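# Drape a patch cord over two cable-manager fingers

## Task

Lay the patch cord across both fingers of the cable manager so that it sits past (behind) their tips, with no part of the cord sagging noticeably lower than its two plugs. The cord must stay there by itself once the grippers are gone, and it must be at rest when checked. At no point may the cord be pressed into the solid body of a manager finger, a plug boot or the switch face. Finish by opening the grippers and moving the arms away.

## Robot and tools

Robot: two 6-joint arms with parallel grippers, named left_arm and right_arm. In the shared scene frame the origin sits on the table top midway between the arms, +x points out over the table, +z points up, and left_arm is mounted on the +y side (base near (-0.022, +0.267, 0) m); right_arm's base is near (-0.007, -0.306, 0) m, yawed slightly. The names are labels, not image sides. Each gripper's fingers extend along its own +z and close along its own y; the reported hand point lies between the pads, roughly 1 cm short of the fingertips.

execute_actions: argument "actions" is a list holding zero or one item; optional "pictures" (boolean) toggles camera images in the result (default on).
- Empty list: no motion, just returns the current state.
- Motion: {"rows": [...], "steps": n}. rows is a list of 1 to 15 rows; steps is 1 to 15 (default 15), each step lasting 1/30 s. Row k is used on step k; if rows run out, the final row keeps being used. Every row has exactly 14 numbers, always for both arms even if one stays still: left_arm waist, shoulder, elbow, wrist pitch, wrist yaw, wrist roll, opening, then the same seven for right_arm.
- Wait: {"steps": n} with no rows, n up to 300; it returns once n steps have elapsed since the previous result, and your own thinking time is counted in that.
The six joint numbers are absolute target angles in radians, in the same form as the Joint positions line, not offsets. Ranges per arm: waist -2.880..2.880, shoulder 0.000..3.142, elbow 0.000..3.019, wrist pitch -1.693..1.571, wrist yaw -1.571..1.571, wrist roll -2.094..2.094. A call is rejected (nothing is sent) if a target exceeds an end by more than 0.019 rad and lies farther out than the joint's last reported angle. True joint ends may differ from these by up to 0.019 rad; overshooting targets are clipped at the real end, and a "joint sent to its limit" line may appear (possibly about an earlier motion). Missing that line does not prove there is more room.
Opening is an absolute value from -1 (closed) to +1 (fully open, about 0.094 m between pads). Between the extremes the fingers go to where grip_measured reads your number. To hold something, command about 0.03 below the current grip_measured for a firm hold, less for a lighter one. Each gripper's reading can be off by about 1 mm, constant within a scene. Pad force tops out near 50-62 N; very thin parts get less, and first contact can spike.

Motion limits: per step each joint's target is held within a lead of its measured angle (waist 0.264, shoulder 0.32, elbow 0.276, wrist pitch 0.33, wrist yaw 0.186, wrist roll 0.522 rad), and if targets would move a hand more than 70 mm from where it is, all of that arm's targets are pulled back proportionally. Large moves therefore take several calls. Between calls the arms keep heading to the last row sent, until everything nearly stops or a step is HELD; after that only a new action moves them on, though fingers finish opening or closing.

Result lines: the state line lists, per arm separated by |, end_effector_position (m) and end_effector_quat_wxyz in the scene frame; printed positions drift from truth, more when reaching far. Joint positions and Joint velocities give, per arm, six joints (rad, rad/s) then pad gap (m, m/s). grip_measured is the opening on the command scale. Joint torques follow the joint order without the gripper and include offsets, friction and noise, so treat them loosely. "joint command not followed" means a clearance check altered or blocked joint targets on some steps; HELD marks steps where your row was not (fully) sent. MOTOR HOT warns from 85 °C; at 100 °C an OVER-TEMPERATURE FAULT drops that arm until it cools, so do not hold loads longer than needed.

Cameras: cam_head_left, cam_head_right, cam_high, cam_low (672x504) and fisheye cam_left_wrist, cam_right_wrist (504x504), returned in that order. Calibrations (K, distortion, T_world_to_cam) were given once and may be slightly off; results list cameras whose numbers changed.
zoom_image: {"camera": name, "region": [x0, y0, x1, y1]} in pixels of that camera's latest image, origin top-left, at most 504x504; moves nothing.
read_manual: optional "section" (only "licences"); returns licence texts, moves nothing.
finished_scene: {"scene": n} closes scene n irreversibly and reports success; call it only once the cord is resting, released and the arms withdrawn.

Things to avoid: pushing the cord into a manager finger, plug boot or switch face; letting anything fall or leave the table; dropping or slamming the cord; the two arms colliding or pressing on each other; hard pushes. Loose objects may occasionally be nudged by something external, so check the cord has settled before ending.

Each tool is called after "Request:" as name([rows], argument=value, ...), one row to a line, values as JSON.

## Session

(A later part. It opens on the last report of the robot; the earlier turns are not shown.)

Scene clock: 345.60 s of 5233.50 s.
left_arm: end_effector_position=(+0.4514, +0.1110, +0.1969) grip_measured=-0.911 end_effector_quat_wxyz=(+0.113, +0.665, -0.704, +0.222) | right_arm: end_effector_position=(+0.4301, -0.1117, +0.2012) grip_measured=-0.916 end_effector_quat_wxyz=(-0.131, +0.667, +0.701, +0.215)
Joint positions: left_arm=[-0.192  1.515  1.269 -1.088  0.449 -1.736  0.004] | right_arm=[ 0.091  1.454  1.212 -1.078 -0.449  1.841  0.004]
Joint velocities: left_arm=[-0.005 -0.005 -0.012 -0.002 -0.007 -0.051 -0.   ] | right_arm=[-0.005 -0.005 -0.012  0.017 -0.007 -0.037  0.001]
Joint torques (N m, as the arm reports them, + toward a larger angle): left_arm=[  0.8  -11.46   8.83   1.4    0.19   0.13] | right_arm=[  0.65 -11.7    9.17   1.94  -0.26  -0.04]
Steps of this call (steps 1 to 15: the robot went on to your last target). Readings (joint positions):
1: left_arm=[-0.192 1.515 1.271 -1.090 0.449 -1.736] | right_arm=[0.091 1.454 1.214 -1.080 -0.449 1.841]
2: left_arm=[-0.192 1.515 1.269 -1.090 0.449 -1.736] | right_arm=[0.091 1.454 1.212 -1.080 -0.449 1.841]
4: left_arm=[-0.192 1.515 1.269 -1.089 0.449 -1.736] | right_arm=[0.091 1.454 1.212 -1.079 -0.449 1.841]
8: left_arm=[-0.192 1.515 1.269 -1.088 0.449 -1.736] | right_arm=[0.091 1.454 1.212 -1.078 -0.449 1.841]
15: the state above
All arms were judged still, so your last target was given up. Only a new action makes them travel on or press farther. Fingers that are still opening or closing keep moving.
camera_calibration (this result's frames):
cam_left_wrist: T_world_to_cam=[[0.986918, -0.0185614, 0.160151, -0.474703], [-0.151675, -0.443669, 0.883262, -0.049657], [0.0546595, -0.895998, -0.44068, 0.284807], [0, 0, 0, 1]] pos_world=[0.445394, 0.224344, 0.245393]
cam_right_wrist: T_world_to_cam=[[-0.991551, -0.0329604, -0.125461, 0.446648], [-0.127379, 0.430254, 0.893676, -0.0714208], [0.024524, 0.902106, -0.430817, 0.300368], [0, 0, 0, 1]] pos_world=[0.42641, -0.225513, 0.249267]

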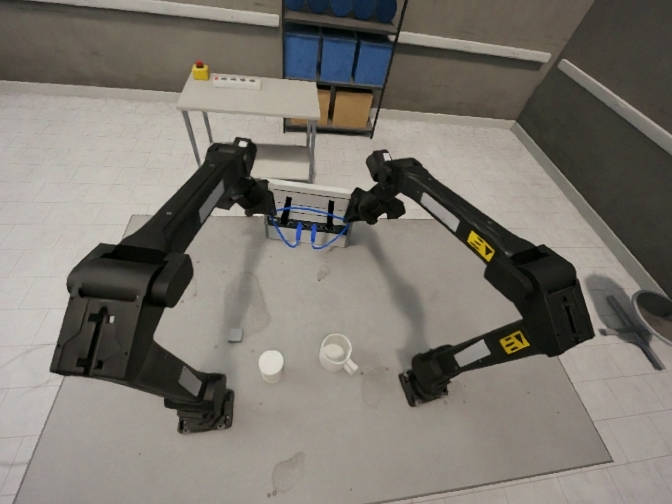

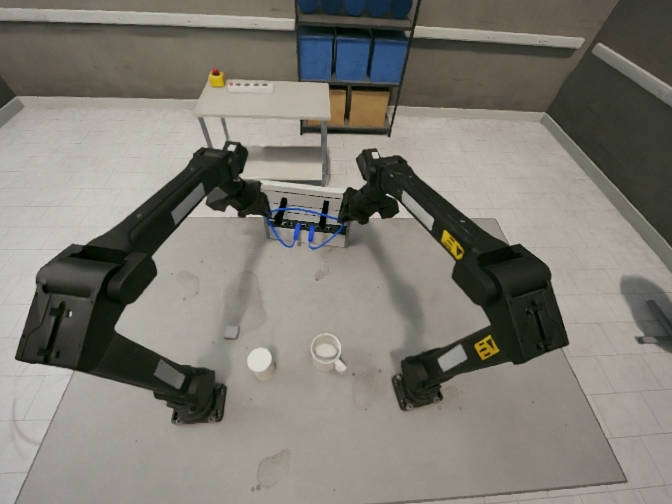

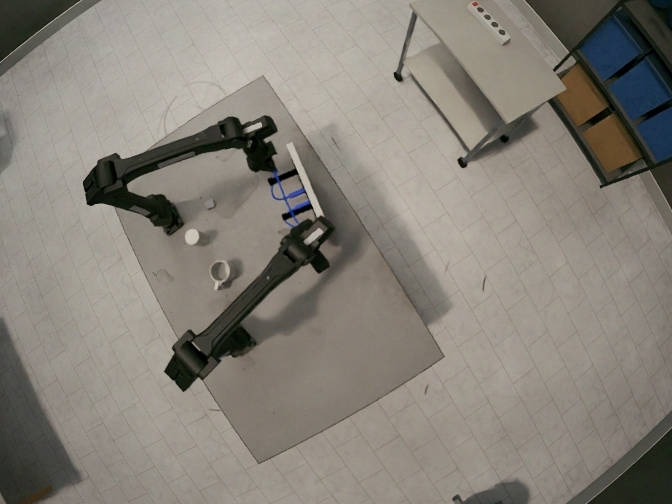

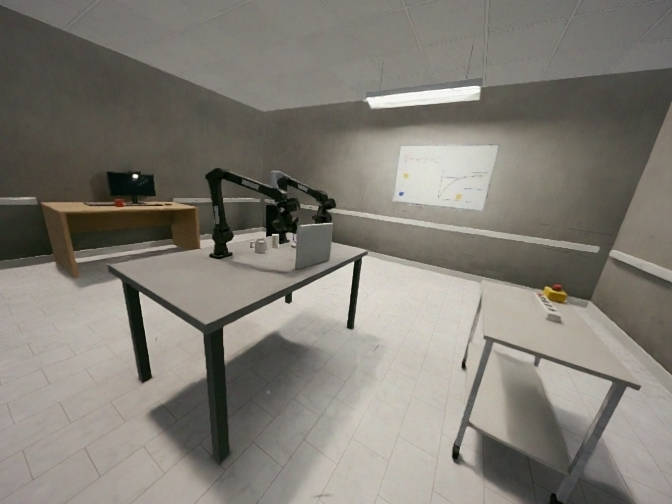

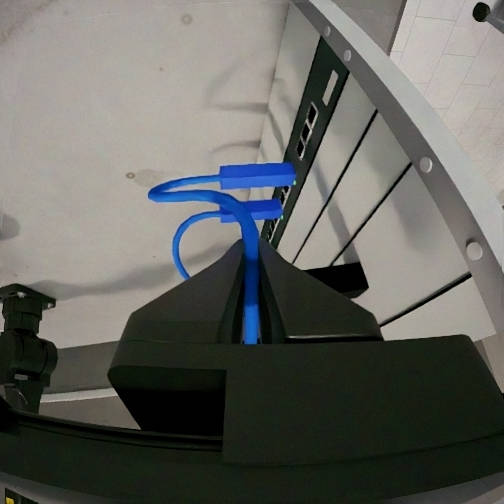

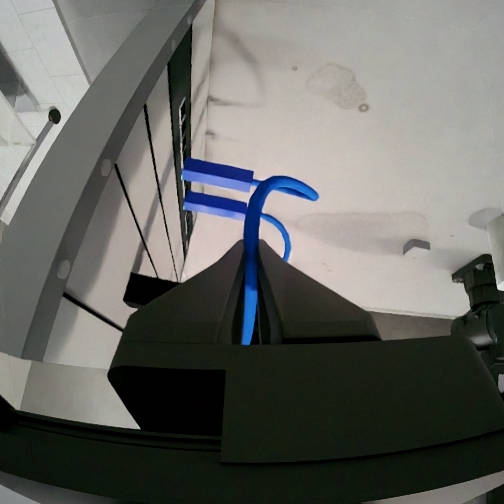

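Request:
execute_actions([
  {"rows":[[-0.183,1.522,1.26,-1.066,0.45,-1.725,-0.945,0.088,1.466,1.197,-1.05,-0.45,1.83,-0.965],[-0.183,1.522,1.257,-1.063,0.45,-1.725,-0.945,0.088,1.466,1.192,-1.045,-0.45,1.83,-0.965],[-0.183,1.522,1.254,-1.06,0.45,-1.725,-0.945,0.088,1.466,1.187,-1.04,-0.45,1.83,-0.965],[-0.183,1.522,1.251,-1.057,0.45,-1.725,-0.945,0.088,1.466,1.182,-1.035,-0.45,1.83,-0.965]],"steps":12},
], pictures=false)

Request:
execute_actions([
  {"rows":[[-0.183,1.522,1.251,-1.057,0.45,-1.725,-0.915,0.088,1.466,1.182,-1.035,-0.45,1.83,-0.92],[-0.183,1.522,1.251,-1.057,0.45,-1.725,-0.905,0.088,1.466,1.182,-1.035,-0.45,1.83,-0.91],[-0.183,1.522,1.251,-1.057,0.45,-1.725,-0.895,0.088,1.466,1.182,-1.035,-0.45,1.83,-0.90],[-0.183,1.522,1.251,-1.057,0.45,-1.725,-0.885,0.088,1.466,1.182,-1.035,-0.45,1.83,-0.89],[-0.183,1.522,1.251,-1.057,0.45,-1.725,-0.875,0.088,1.466,1.182,-1.035,-0.45,1.83,-0.88],[-0.183,1.522,1.251,-1.057,0.45,-1.725,-0.865,0.088,1.466,1.182,-1.035,-0.45,1.83,-0.87],[-0.183,1.522,1.251,-1.057,0.45,-1.725,-0.855,0.088,1.466,1.182,-1.035,-0.45,1.83,-0.86],[-0.183,1.522,1.251,-1.057,0.45,-1.725,-0.845,0.088,1.466,1.182,-1.035,-0.45,1.83,-0.85],[-0.183,1.522,1.251,-1.057,0.45,-1.725,-0.83,0.088,1.466,1.182,-1.035,-0.45,1.83,-0.835],[-0.183,1.522,1.251,-1.057,0.45,-1.725,-0.815,0.088,1.466,1.182,-1.035,-0.45,1.83,-0.82],[-0.183,1.522,1.251,-1.057,0.45,-1.725,-0.80,0.088,1.466,1.182,-1.035,-0.45,1.83,-0.805],[-0.183,1.522,1.251,-1.057,0.45,-1.725,-0.785,0.088,1.466,1.182,-1.035,-0.45,1.83,-0.79],[-0.183,1.522,1.251,-1.057,0.45,-1.725,-0.77,0.088,1.466,1.182,-1.035,-0.45,1.83,-0.775],[-0.183,1.522,1.251,-1.057,0.45,-1.725,-0.755,0.088,1.466,1.182,-1.035,-0.45,1.83,-0.76],[-0.183,1.522,1.251,-1.057,0.45,-1.725,-0.74,0.088,1.466,1.182,-1.035,-0.45,1.83,-0.745]],"steps":15},
], pictures=false)

Request:
execute_actions([
  {"steps":45},
])

Request:
zoom_image(camera="cam_head_left", region=[250, 170, 390, 260])

Request:
zoom_image(camera="cam_high", region=[210, 130, 350, 270])

Scene clock: 372.93 s of 5233.50 s.
left_arm: end_effector_position=(+0.4504, +0.1112, +0.1925) grip_measured=-0.911 end_effector_quat_wxyz=(+0.113, +0.665, -0.704, +0.222) | right_arm: end_effector_position=(+0.4296, -0.1117, +0.1952) grip_measured=-0.916 end_effector_quat_wxyz=(-0.130, +0.666, +0.701, +0.218)
Joint positions: left_arm=[-0.192  1.515  1.257 -1.076  0.449 -1.736  0.004] | right_arm=[ 0.091  1.454  1.195 -1.055 -0.45   1.841  0.004]
Joint velocities: left_arm=[ 0.005 -0.024 -0.032 -0.002  0.022  0.051  0.   ] | right_arm=[ 0.005  0.005 -0.012 -0.007 -0.081  0.022  0.001]
Joint torques (N m, as the arm reports them, + toward a larger angle): left_arm=[  0.37 -11.44   8.42   1.33   0.17   0.12] | right_arm=[  0.82 -11.22   9.16   1.9   -0.21  -0.03]
Steps of this call (steps 1 to 90: nothing new was sent; then 23.93 s passed at rest; steps 91 to 102: all 12 steps of this action). Readings (joint positions):
91: left_arm=[-0.192 1.515 1.269 -1.087 0.449 -1.736] | right_arm=[0.091 1.454 1.212 -1.077 -0.449 1.841]
92: left_arm=[-0.192 1.515 1.268 -1.085 0.449 -1.736] | right_arm=[0.091 1.454 1.211 -1.073 -0.449 1.841]
94: left_arm=[-0.192 1.515 1.265 -1.079 0.449 -1.736] | right_arm=[0.091 1.454 1.206 -1.064 -0.449 1.841]
98: left_arm=[-0.192 1.515 1.258 -1.076 0.449 -1.736] | right_arm=[0.091 1.454 1.195 -1.057 -0.450 1.841]
102: the state above

Scene clock: 373.43 s of 5233.50 s.
left_arm: end_effector_position=(+0.4504, +0.1112, +0.1925) grip_measured=-0.748 end_effector_quat_wxyz=(+0.113, +0.665, -0.704, +0.222) | right_arm: end_effector_position=(+0.4296, -0.1117, +0.1952) grip_measured=-0.753 end_effector_quat_wxyz=(-0.130, +0.666, +0.701, +0.218)
Joint positions: left_arm=[-0.192  1.515  1.257 -1.076  0.449 -1.736  0.012] | right_arm=[ 0.091  1.454  1.195 -1.055 -0.45   1.841  0.012]
Joint velocities: left_arm=[-0.005 -0.015 -0.007 -0.007  0.007  0.066  0.011] | right_arm=[-0.005 -0.005  0.002 -0.007  0.037 -0.066  0.013]
Joint torques (N m, as the arm reports them, + toward a larger angle): left_arm=[  0.56 -11.87   8.36   1.43   0.17   0.13] | right_arm=[  1.06 -11.88   8.98   2.04  -0.3   -0.1 ]
Steps of this call (steps 1 to 15: all 15 steps of this action). Readings (joint positions):
1: left_arm=[-0.192 1.515 1.257 -1.076 0.449 -1.736] | right_arm=[0.091 1.454 1.195 -1.055 -0.450 1.841]
2: left_arm=[-0.192 1.515 1.257 -1.076 0.449 -1.736] | right_arm=[0.091 1.454 1.195 -1.055 -0.450 1.841]
4: left_arm=[-0.192 1.515 1.257 -1.076 0.449 -1.736] | right_arm=[0.091 1.454 1.195 -1.055 -0.450 1.841]
8: left_arm=[-0.192 1.515 1.257 -1.076 0.449 -1.736] | right_arm=[0.091 1.454 1.195 -1.055 -0.450 1.841]
15: the state above

Scene clock: 374.93 s of 5233.50 s.
left_arm: end_effector_position=(+0.4504, +0.1112, +0.1925) grip_measured=-0.742 end_effector_quat_wxyz=(+0.113, +0.665, -0.704, +0.222) | right_arm: end_effector_position=(+0.4296, -0.1117, +0.1952) grip_measured=-0.747 end_effector_quat_wxyz=(-0.130, +0.666, +0.701, +0.218)
Joint positions: left_arm=[-0.192  1.515  1.257 -1.076  0.449 -1.736  0.012] | right_arm=[ 0.091  1.454  1.195 -1.055 -0.45   1.841  0.012]
Joint velocities: left_arm=[ 0.005 -0.005 -0.007  0.012 -0.051  0.022 -0.001] | right_arm=[-0.015  0.005 -0.007 -0.002  0.051  0.037 -0.   ]
Joint torques (N m, as the arm reports them, + toward a larger angle): left_arm=[  0.51 -11.48   8.54   1.38   0.18   0.13] | right_arm=[  0.41 -11.22   8.88   1.88  -0.22  -0.03]
Steps of this call (steps 1 to 15: the robot went on to your last target; steps 16 to 45: nothing new was sent). Readings (joint positions):
1: left_arm=[-0.192 1.515 1.257 -1.076 0.449 -1.736] | right_arm=[0.091 1.454 1.195 -1.055 -0.450 1.841]
2: left_arm=[-0.192 1.515 1.257 -1.076 0.449 -1.736] | right_arm=[0.091 1.454 1.195 -1.055 -0.450 1.841]
4: left_arm=[-0.192 1.515 1.257 -1.076 0.449 -1.736] | right_arm=[0.091 1.454 1.195 -1.055 -0.450 1.841]
8: left_arm=[-0.192 1.515 1.257 -1.076 0.449 -1.736] | right_arm=[0.091 1.454 1.195 -1.055 -0.450 1.841]
45: the state above
All arms were judged still, so your last target was given up. Only a new action makes them travel on or press farther. Fingers that are still opening or closing keep moving.
camera_calibration (this result's frames):
cam_left_wrist: T_world_to_cam=[[0.986858, -0.0185512, 0.160523, -0.473035], [-0.152007, -0.443613, 0.883233, -0.0457407], [0.0548253, -0.896026, -0.440603, 0.283013], [0, 0, 0, 1]] pos_world=[0.444349, 0.224521, 0.241029]
cam_right_wrist: T_world_to_cam=[[-0.990909, -0.0328813, -0.130452, 0.446134], [-0.131899, 0.428352, 0.893933, -0.0644449], [0.0264858, 0.903013, -0.428795, 0.296666], [0, 0, 0, 1]] pos_world=[0.425721, -0.225619, 0.243018]

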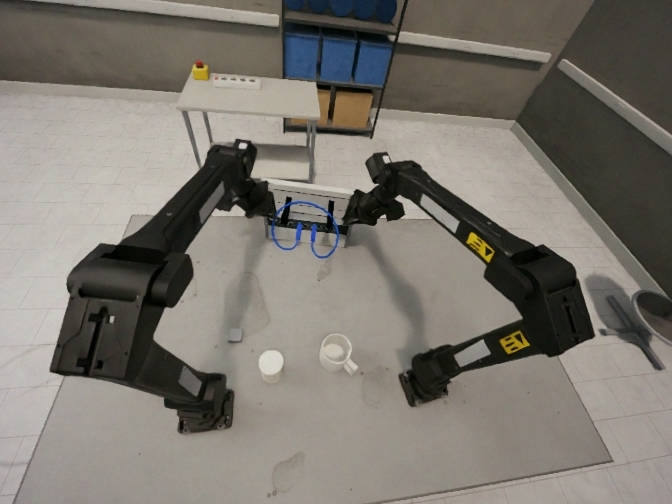

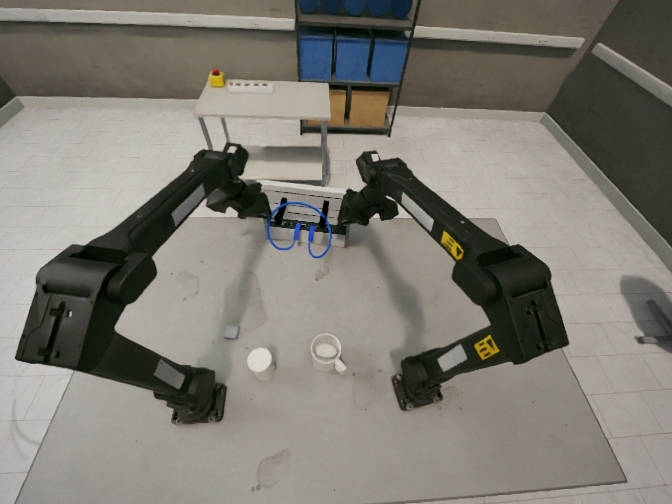

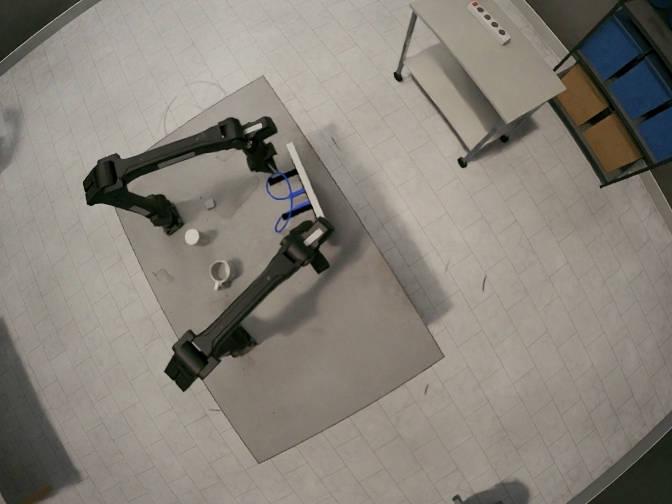

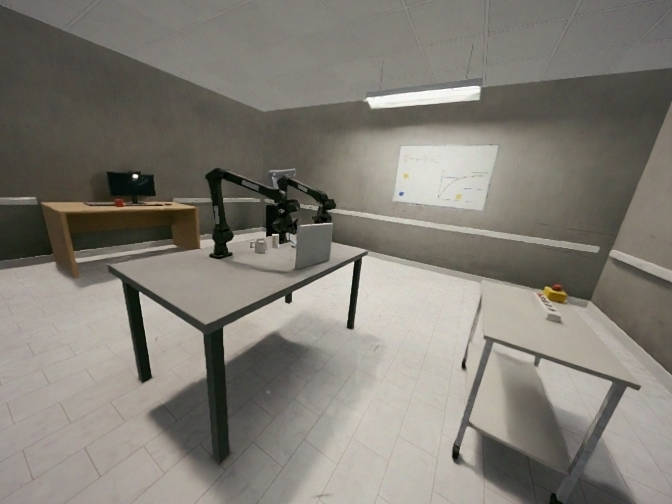

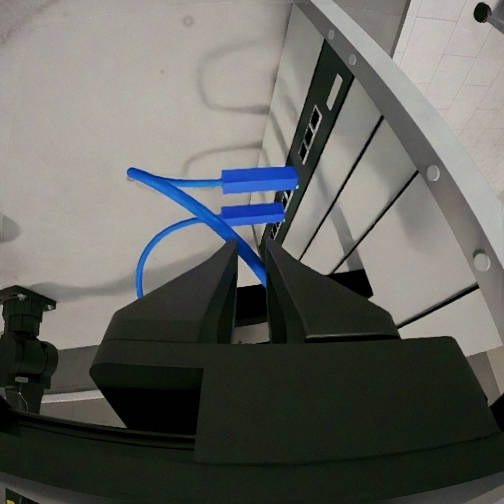

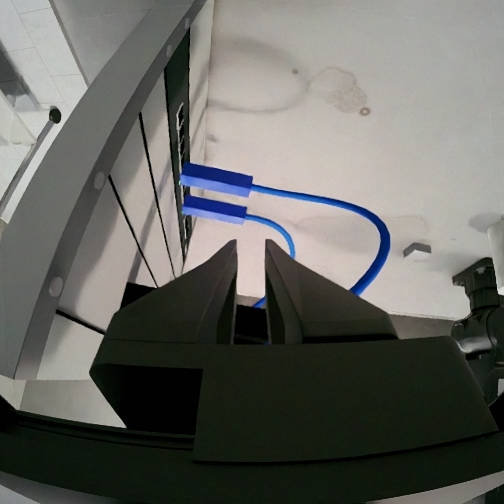

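Region (250, 170, 390, 260) of cam_head_left's 672x504 image, scaled by 3.600, with more detail than that image has; it fills the top 324 rows of this view, and the rest is white.

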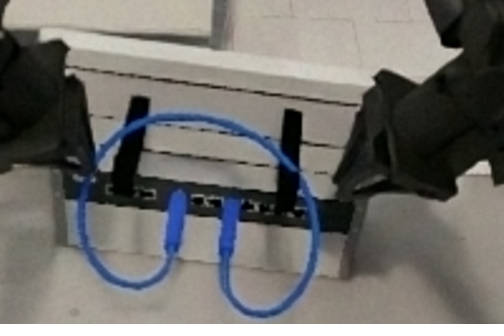

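Region (210, 130, 350, 270) of cam_high's 672x504 image, scaled by 3.600, with more detail than that image has.

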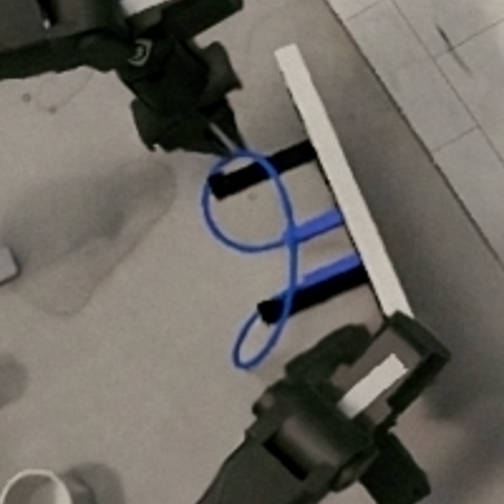

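Left pad may still touch; withdraw slowly outward.

Request:
execute_actions([
  {"rows":[[-0.175,1.52,1.255,-1.06,0.45,-1.725,-0.74,0.08,1.46,1.19,-1.04,-0.45,1.83,-0.745],[-0.17,1.52,1.255,-1.06,0.45,-1.725,-0.74,0.07,1.46,1.19,-1.04,-0.45,1.83,-0.745],[-0.165,1.52,1.255,-1.06,0.45,-1.725,-0.74,0.06,1.46,1.19,-1.04,-0.45,1.83,-0.745],[-0.16,1.52,1.255,-1.06,0.45,-1.725,-0.74,0.05,1.46,1.19,-1.04,-0.45,1.83,-0.745],[-0.154,1.52,1.255,-1.06,0.45,-1.725,-0.74,0.04,1.46,1.19,-1.04,-0.45,1.83,-0.745],[-0.148,1.52,1.255,-1.06,0.45,-1.725,-0.74,0.03,1.46,1.19,-1.04,-0.45,1.83,-0.745],[-0.141,1.52,1.255,-1.06,0.45,-1.725,-0.74,0.02,1.46,1.19,-1.04,-0.45,1.83,-0.745],[-0.133,1.52,1.255,-1.06,0.45,-1.725,-0.74,0.01,1.46,1.19,-1.04,-0.45,1.83,-0.745],[-0.124,1.52,1.255,-1.06,0.45,-1.725,-0.74,0.0,1.46,1.19,-1.04,-0.45,1.83,-0.745],[-0.114,1.52,1.255,-1.06,0.45,-1.725,-0.74,-0.01,1.46,1.19,-1.04,-0.45,1.83,-0.745],[-0.10,1.52,1.255,-1.06,0.45,-1.725,-0.74,-0.02,1.46,1.19,-1.04,-0.45,1.83,-0.745],[-0.085,1.52,1.255,-1.06,0.45,-1.725,-0.74,-0.035,1.46,1.19,-1.04,-0.45,1.83,-0.745],[-0.07,1.52,1.255,-1.06,0.45,-1.725,-0.74,-0.05,1.46,1.19,-1.04,-0.45,1.83,-0.745],[-0.05,1.52,1.255,-1.06,0.45,-1.725,-0.74,-0.07,1.46,1.19,-1.04,-0.45,1.83,-0.745],[-0.03,1.52,1.255,-1.06,0.45,-1.725,-0.74,-0.09,1.46,1.19,-1.04,-0.45,1.83,-0.745]],"steps":15},
], pictures=false)

Request:
execute_actions([
  {"rows":[[0.0,1.48,1.25,-1.06,0.45,-1.725,-0.74,-0.12,1.43,1.19,-1.04,-0.45,1.83,-0.745],[0.04,1.44,1.24,-1.06,0.45,-1.725,-0.74,-0.16,1.39,1.18,-1.04,-0.45,1.83,-0.745],[0.08,1.40,1.22,-1.06,0.45,-1.725,-0.74,-0.2,1.35,1.17,-1.04,-0.45,1.83,-0.745],[0.12,1.36,1.2,-1.06,0.45,-1.725,-0.74,-0.24,1.31,1.16,-1.04,-0.45,1.83,-0.745],[0.16,1.32,1.18,-1.06,0.45,-1.725,-0.74,-0.28,1.27,1.15,-1.04,-0.45,1.83,-0.745],[0.2,1.28,1.16,-1.06,0.45,-1.725,-0.74,-0.32,1.24,1.14,-1.04,-0.45,1.83,-0.745]],"steps":15},
], pictures=false)

Request:
execute_actions([
  {"steps":90},
])

Request:
zoom_image(camera="cam_head_left", region=[250, 170, 390, 270])

Request:
zoom_image(camera="cam_high", region=[210, 130, 350, 270])

Scene clock: 395.90 s of 5233.50 s.
left_arm: end_effector_position=(+0.4643, +0.1624, +0.1925) grip_measured=-0.742 end_effector_quat_wxyz=(+0.101, +0.702, -0.667, +0.228) | right_arm: end_effector_position=(+0.4525, -0.1746, +0.1952) grip_measured=-0.747 end_effector_quat_wxyz=(-0.115, +0.714, +0.653, +0.226)
Joint positions: left_arm=[-0.085  1.515  1.257 -1.076  0.449 -1.736  0.012] | right_arm=[-0.049  1.454  1.195 -1.055 -0.45   1.841  0.012]
Joint velocities: left_arm=[ 0.484 -0.005 -0.002 -0.002  0.051  0.037 -0.001] | right_arm=[-0.435 -0.005  0.017  0.012  0.037 -0.081  0.001]
Joint torques (N m, as the arm reports them, + toward a larger angle): left_arm=[  1.98 -11.59   8.86   1.27   0.17   0.13] | right_arm=[ -1.03 -11.42   9.69   1.73  -0.24  -0.09]
Steps of this call (steps 1 to 130: nothing new was sent; then 16.13 s passed at rest; steps 131 to 145: all 15 steps of this action). Readings (joint positions):
131: left_arm=[-0.192 1.515 1.257 -1.076 0.449 -1.736] | right_arm=[0.090 1.454 1.195 -1.055 -0.450 1.841]
132: left_arm=[-0.191 1.515 1.257 -1.076 0.449 -1.736] | right_arm=[0.089 1.454 1.195 -1.055 -0.450 1.841]
134: left_arm=[-0.188 1.515 1.257 -1.076 0.449 -1.736] | right_arm=[0.081 1.454 1.195 -1.055 -0.450 1.841]
138: left_arm=[-0.167 1.515 1.257 -1.076 0.449 -1.736] | right_arm=[0.041 1.454 1.195 -1.055 -0.450 1.841]
145: the state above

Scene clock: 396.40 s of 5233.50 s.
left_arm: end_effector_position=(+0.4221, +0.3004, +0.2724) grip_measured=-0.742 end_effector_quat_wxyz=(-0.003, +0.771, -0.562, +0.298) | right_arm: end_effector_position=(+0.4318, -0.3030, +0.2804) grip_measured=-0.747 end_effector_quat_wxyz=(-0.014, +0.773, +0.554, +0.309)
Joint positions: left_arm=[ 0.219  1.243  1.165 -1.07   0.448 -1.736  0.012] | right_arm=[-0.334  1.207  1.147 -1.055 -0.448  1.841  0.012]
Joint velocities: left_arm=[-0.132  0.132  0.002 -0.007 -0.022  0.007 -0.001] | right_arm=[ 0.2   -0.005  0.007 -0.002 -0.066 -0.022  0.001]
Joint torques (N m, as the arm reports them, + toward a larger angle): left_arm=[-1.34 -6.5   9.09  1.58  0.2   0.14] | right_arm=[ 0.93 -6.14 10.08  2.01 -0.31 -0.11]
Steps of this call (steps 1 to 15: all 15 steps of this action). Readings (joint positions):
1: left_arm=[-0.066 1.513 1.257 -1.075 0.449 -1.736] | right_arm=[-0.066 1.454 1.195 -1.055 -0.450 1.841]
2: left_arm=[-0.044 1.508 1.253 -1.074 0.449 -1.736] | right_arm=[-0.087 1.452 1.194 -1.055 -0.450 1.841]
4: left_arm=[0.015 1.474 1.230 -1.070 0.449 -1.736] | right_arm=[-0.146 1.431 1.183 -1.055 -0.450 1.841]
8: left_arm=[0.168 1.343 1.170 -1.070 0.449 -1.736] | right_arm=[-0.298 1.325 1.149 -1.055 -0.449 1.841]
15: the state above

Scene clock: 399.40 s of 5233.50 s.
left_arm: end_effector_position=(+0.4267, +0.2977, +0.2575) grip_measured=-0.742 end_effector_quat_wxyz=(+0.011, +0.774, -0.564, +0.287) | right_arm: end_effector_position=(+0.4352, -0.2977, +0.2704) grip_measured=-0.747 end_effector_quat_wxyz=(-0.024, +0.773, +0.559, +0.301)
Joint positions: left_arm=[ 0.211  1.277  1.164 -1.07   0.448 -1.736  0.012] | right_arm=[-0.321  1.231  1.147 -1.055 -0.449  1.841  0.012]
Joint velocities: left_arm=[-0.015 -0.005 -0.017  0.007 -0.066 -0.022 -0.001] | right_arm=[ 0.015 -0.015 -0.002 -0.002  0.051  0.007 -0.   ]
Joint torques (N m, as the arm reports them, + toward a larger angle): left_arm=[-1.14 -8.82  9.09  1.3   0.18  0.14] | right_arm=[-0.43 -8.57 10.03  2.07 -0.28 -0.11]
Steps of this call (steps 1 to 30: the robot went on to your last target; steps 31 to 90: nothing new was sent). Readings (joint positions):
1: left_arm=[0.216 1.248 1.165 -1.070 0.448 -1.736] | right_arm=[-0.328 1.209 1.147 -1.055 -0.449 1.841]
2: left_arm=[0.213 1.254 1.165 -1.070 0.448 -1.736] | right_arm=[-0.324 1.212 1.147 -1.055 -0.449 1.841]
4: left_arm=[0.211 1.266 1.164 -1.070 0.448 -1.736] | right_arm=[-0.321 1.220 1.147 -1.055 -0.449 1.841]
8: left_arm=[0.211 1.277 1.164 -1.070 0.448 -1.736] | right_arm=[-0.321 1.231 1.147 -1.055 -0.449 1.841]
90: the state above
All arms were judged still, so your last target was given up. Only a new action makes them travel on or press farther. Fingers that are still opening or closing keep moving.
camera_calibration (this result's frames):
cam_left_wrist: T_world_to_cam=[[0.881078, 0.361367, 0.305148, -0.56189], [-0.0937009, -0.499021, 0.861509, -0.0268032], [0.463596, -0.78765, -0.405816, 0.264374], [0, 0, 0, 1]] pos_world=[0.369995, 0.397908, 0.301838]
cam_right_wrist: T_world_to_cam=[[-0.883698, 0.360829, -0.298129, 0.571262], [-0.103986, 0.469682, 0.87669, -0.0463723], [0.456361, 0.80573, -0.377536, 0.266742], [0, 0, 0, 1]] pos_world=[0.378271, -0.39927, 0.311669]

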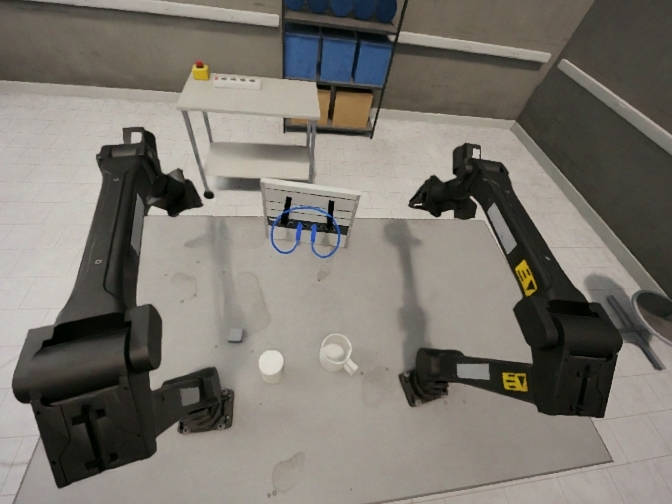

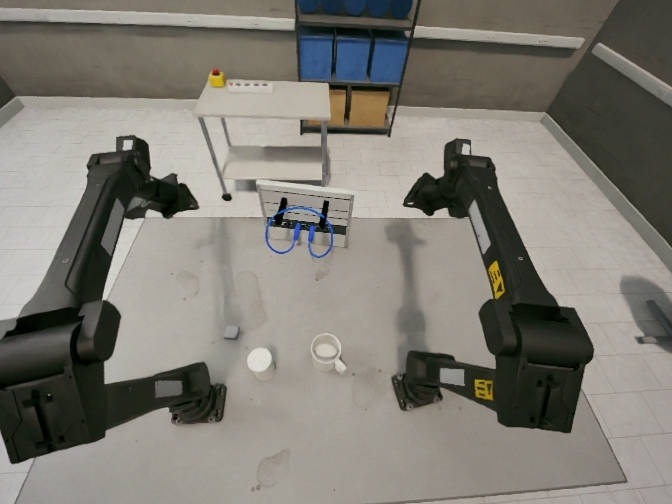

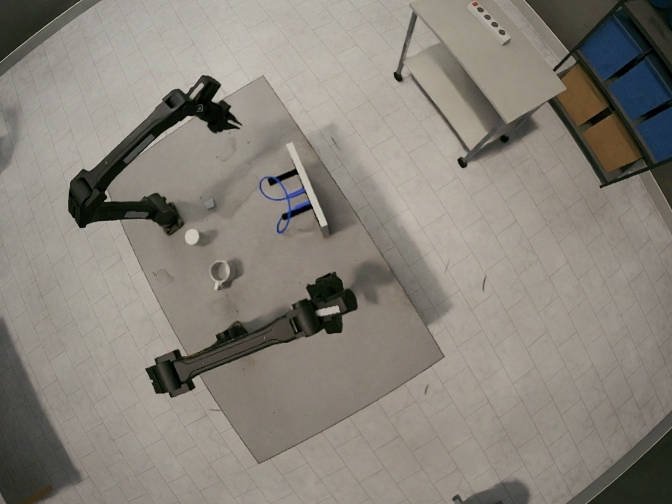

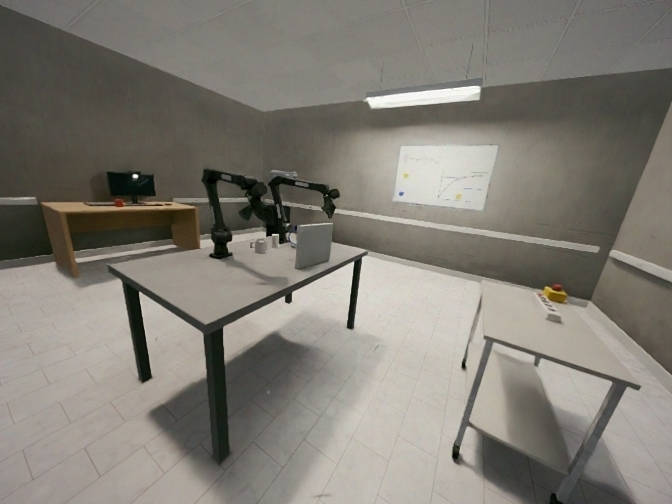

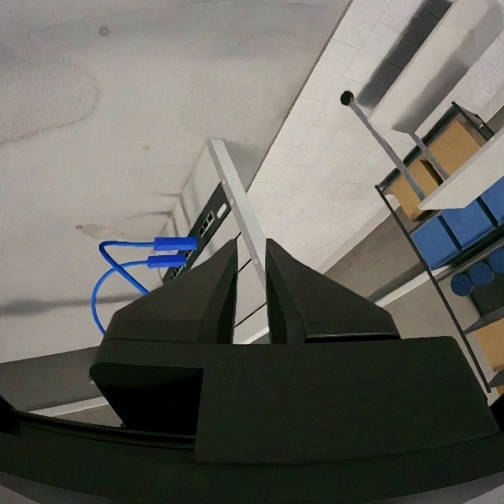

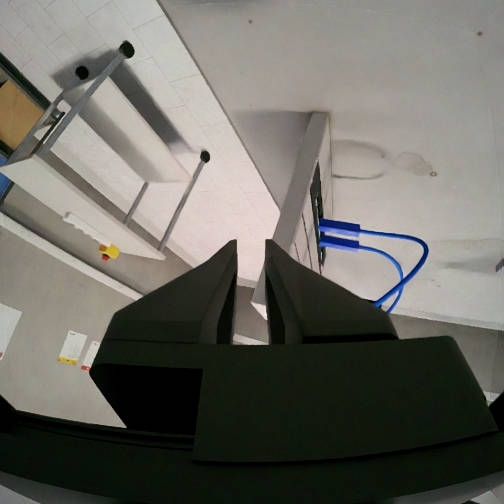

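Region (250, 170, 390, 270) of cam_head_left's 672x504 image, scaled by 3.600, with more detail than that image has; it fills the top 360 rows of this view, and the rest is white.

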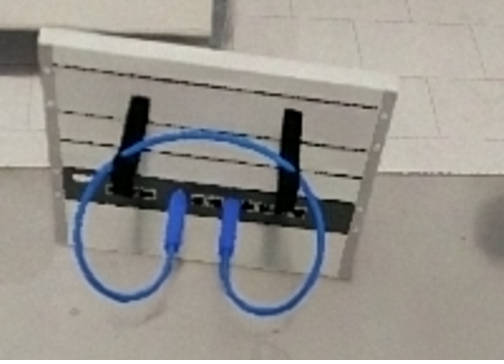

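Region (210, 130, 350, 270) of cam_high's 672x504 image, scaled by 3.600, with more detail than that image has.

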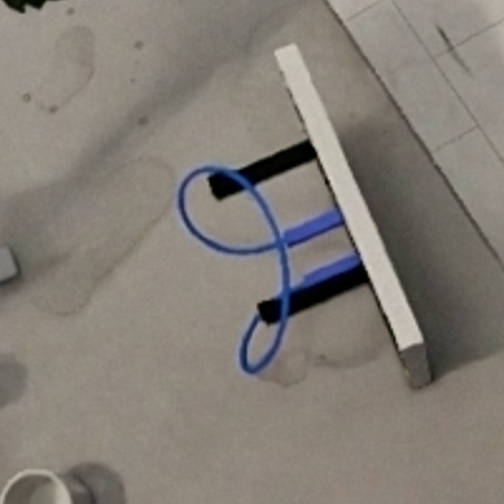

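Check it's settled.

Request:
execute_actions([
  {"steps":60},
])

Request:
zoom_image(camera="cam_high", region=[210, 130, 350, 270])

Scene clock: 406.17 s of 5233.50 s.
left_arm: end_effector_position=(+0.4267, +0.2977, +0.2575) grip_measured=-0.742 end_effector_quat_wxyz=(+0.011, +0.774, -0.564, +0.287) | right_arm: end_effector_position=(+0.4352, -0.2977, +0.2704) grip_measured=-0.747 end_effector_quat_wxyz=(-0.024, +0.773, +0.559, +0.301)
Joint positions: left_arm=[ 0.211  1.277  1.164 -1.07   0.448 -1.736  0.012] | right_arm=[-0.321  1.231  1.147 -1.055 -0.449  1.841  0.012]
Joint velocities: left_arm=[-0.005 -0.005 -0.002 -0.002  0.037 -0.051 -0.002] | right_arm=[-0.015 -0.005  0.002 -0.002 -0.066 -0.037  0.   ]
Joint torques (N m, as the arm reports them, + toward a larger angle): left_arm=[-1.15 -8.92  9.06  1.29  0.2   0.14] | right_arm=[ 1.34 -8.41 10.22  1.97 -0.3  -0.1 ]
Steps of this call (steps 1 to 90: nothing new was sent; then 3.77 s passed at rest). Readings (joint positions):
1: left_arm=[0.211 1.277 1.164 -1.070 0.448 -1.736] | right_arm=[-0.321 1.231 1.147 -1.055 -0.449 1.841]
2: left_arm=[0.211 1.277 1.164 -1.070 0.448 -1.736] | right_arm=[-0.321 1.231 1.147 -1.055 -0.449 1.841]
4: left_arm=[0.211 1.277 1.164 -1.070 0.448 -1.736] | right_arm=[-0.321 1.231 1.147 -1.055 -0.449 1.841]
8: left_arm=[0.211 1.277 1.164 -1.070 0.448 -1.736] | right_arm=[-0.321 1.231 1.147 -1.055 -0.449 1.841]
90: the state above
camera_calibration (this result's frames):
cam_left_wrist: T_world_to_cam=[[0.881078, 0.361367, 0.305148, -0.56189], [-0.0937009, -0.499021, 0.861509, -0.0268032], [0.463596, -0.78765, -0.405816, 0.264374], [0, 0, 0, 1]] pos_world=[0.369995, 0.397908, 0.301838]
cam_right_wrist: T_world_to_cam=[[-0.883698, 0.360829, -0.298129, 0.571262], [-0.103986, 0.469682, 0.87669, -0.0463723], [0.456361, 0.80573, -0.377536, 0.266742], [0, 0, 0, 1]] pos_world=[0.378271, -0.39927, 0.311669]

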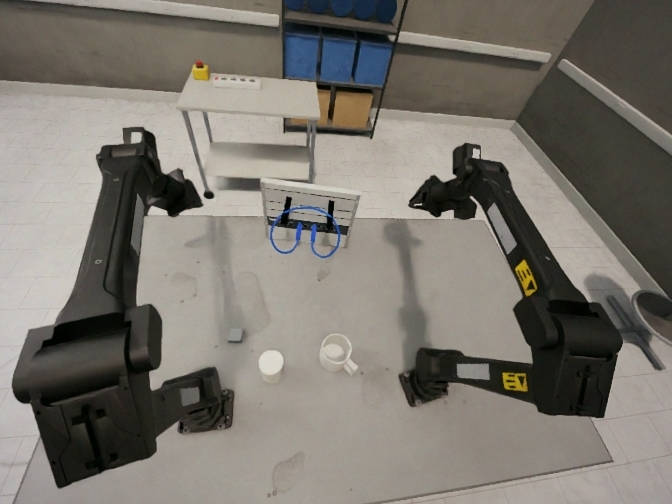

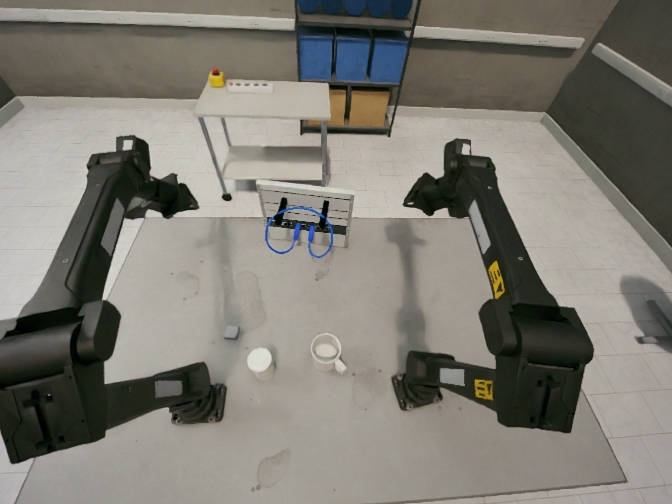

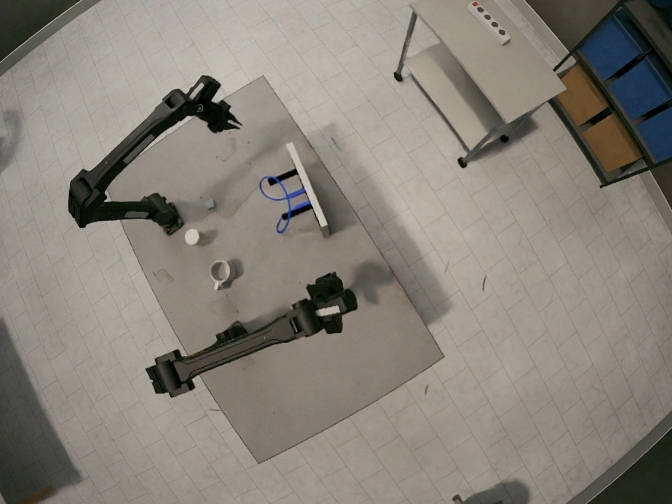

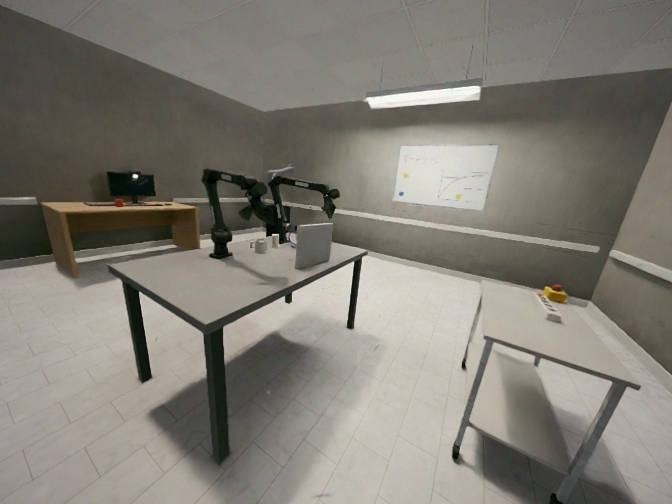

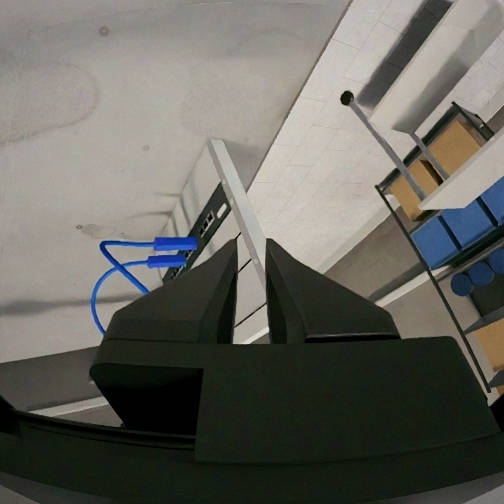

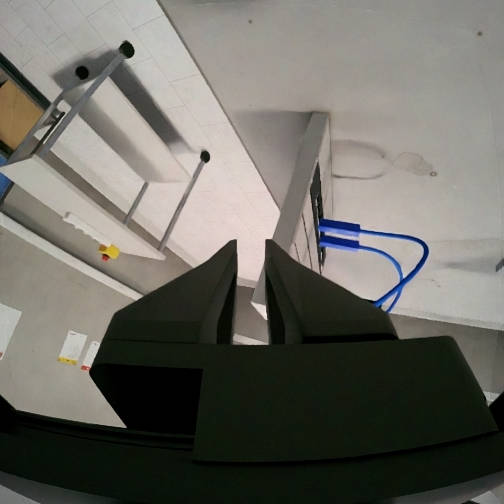

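Region (210, 130, 350, 270) of cam_high's 672x504 image, scaled by 3.600, with more detail than that image has.

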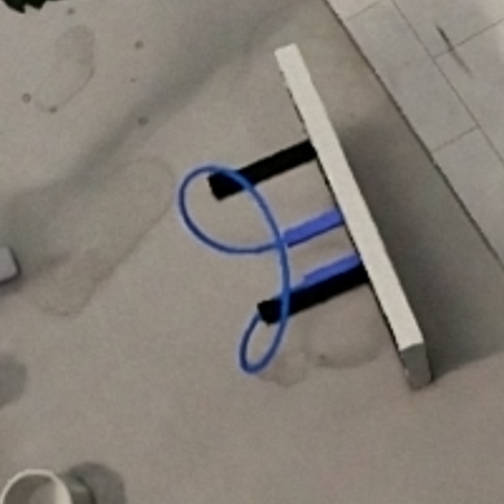

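Request:
finished_scene(scene=2)

The scene is finished: the task was done.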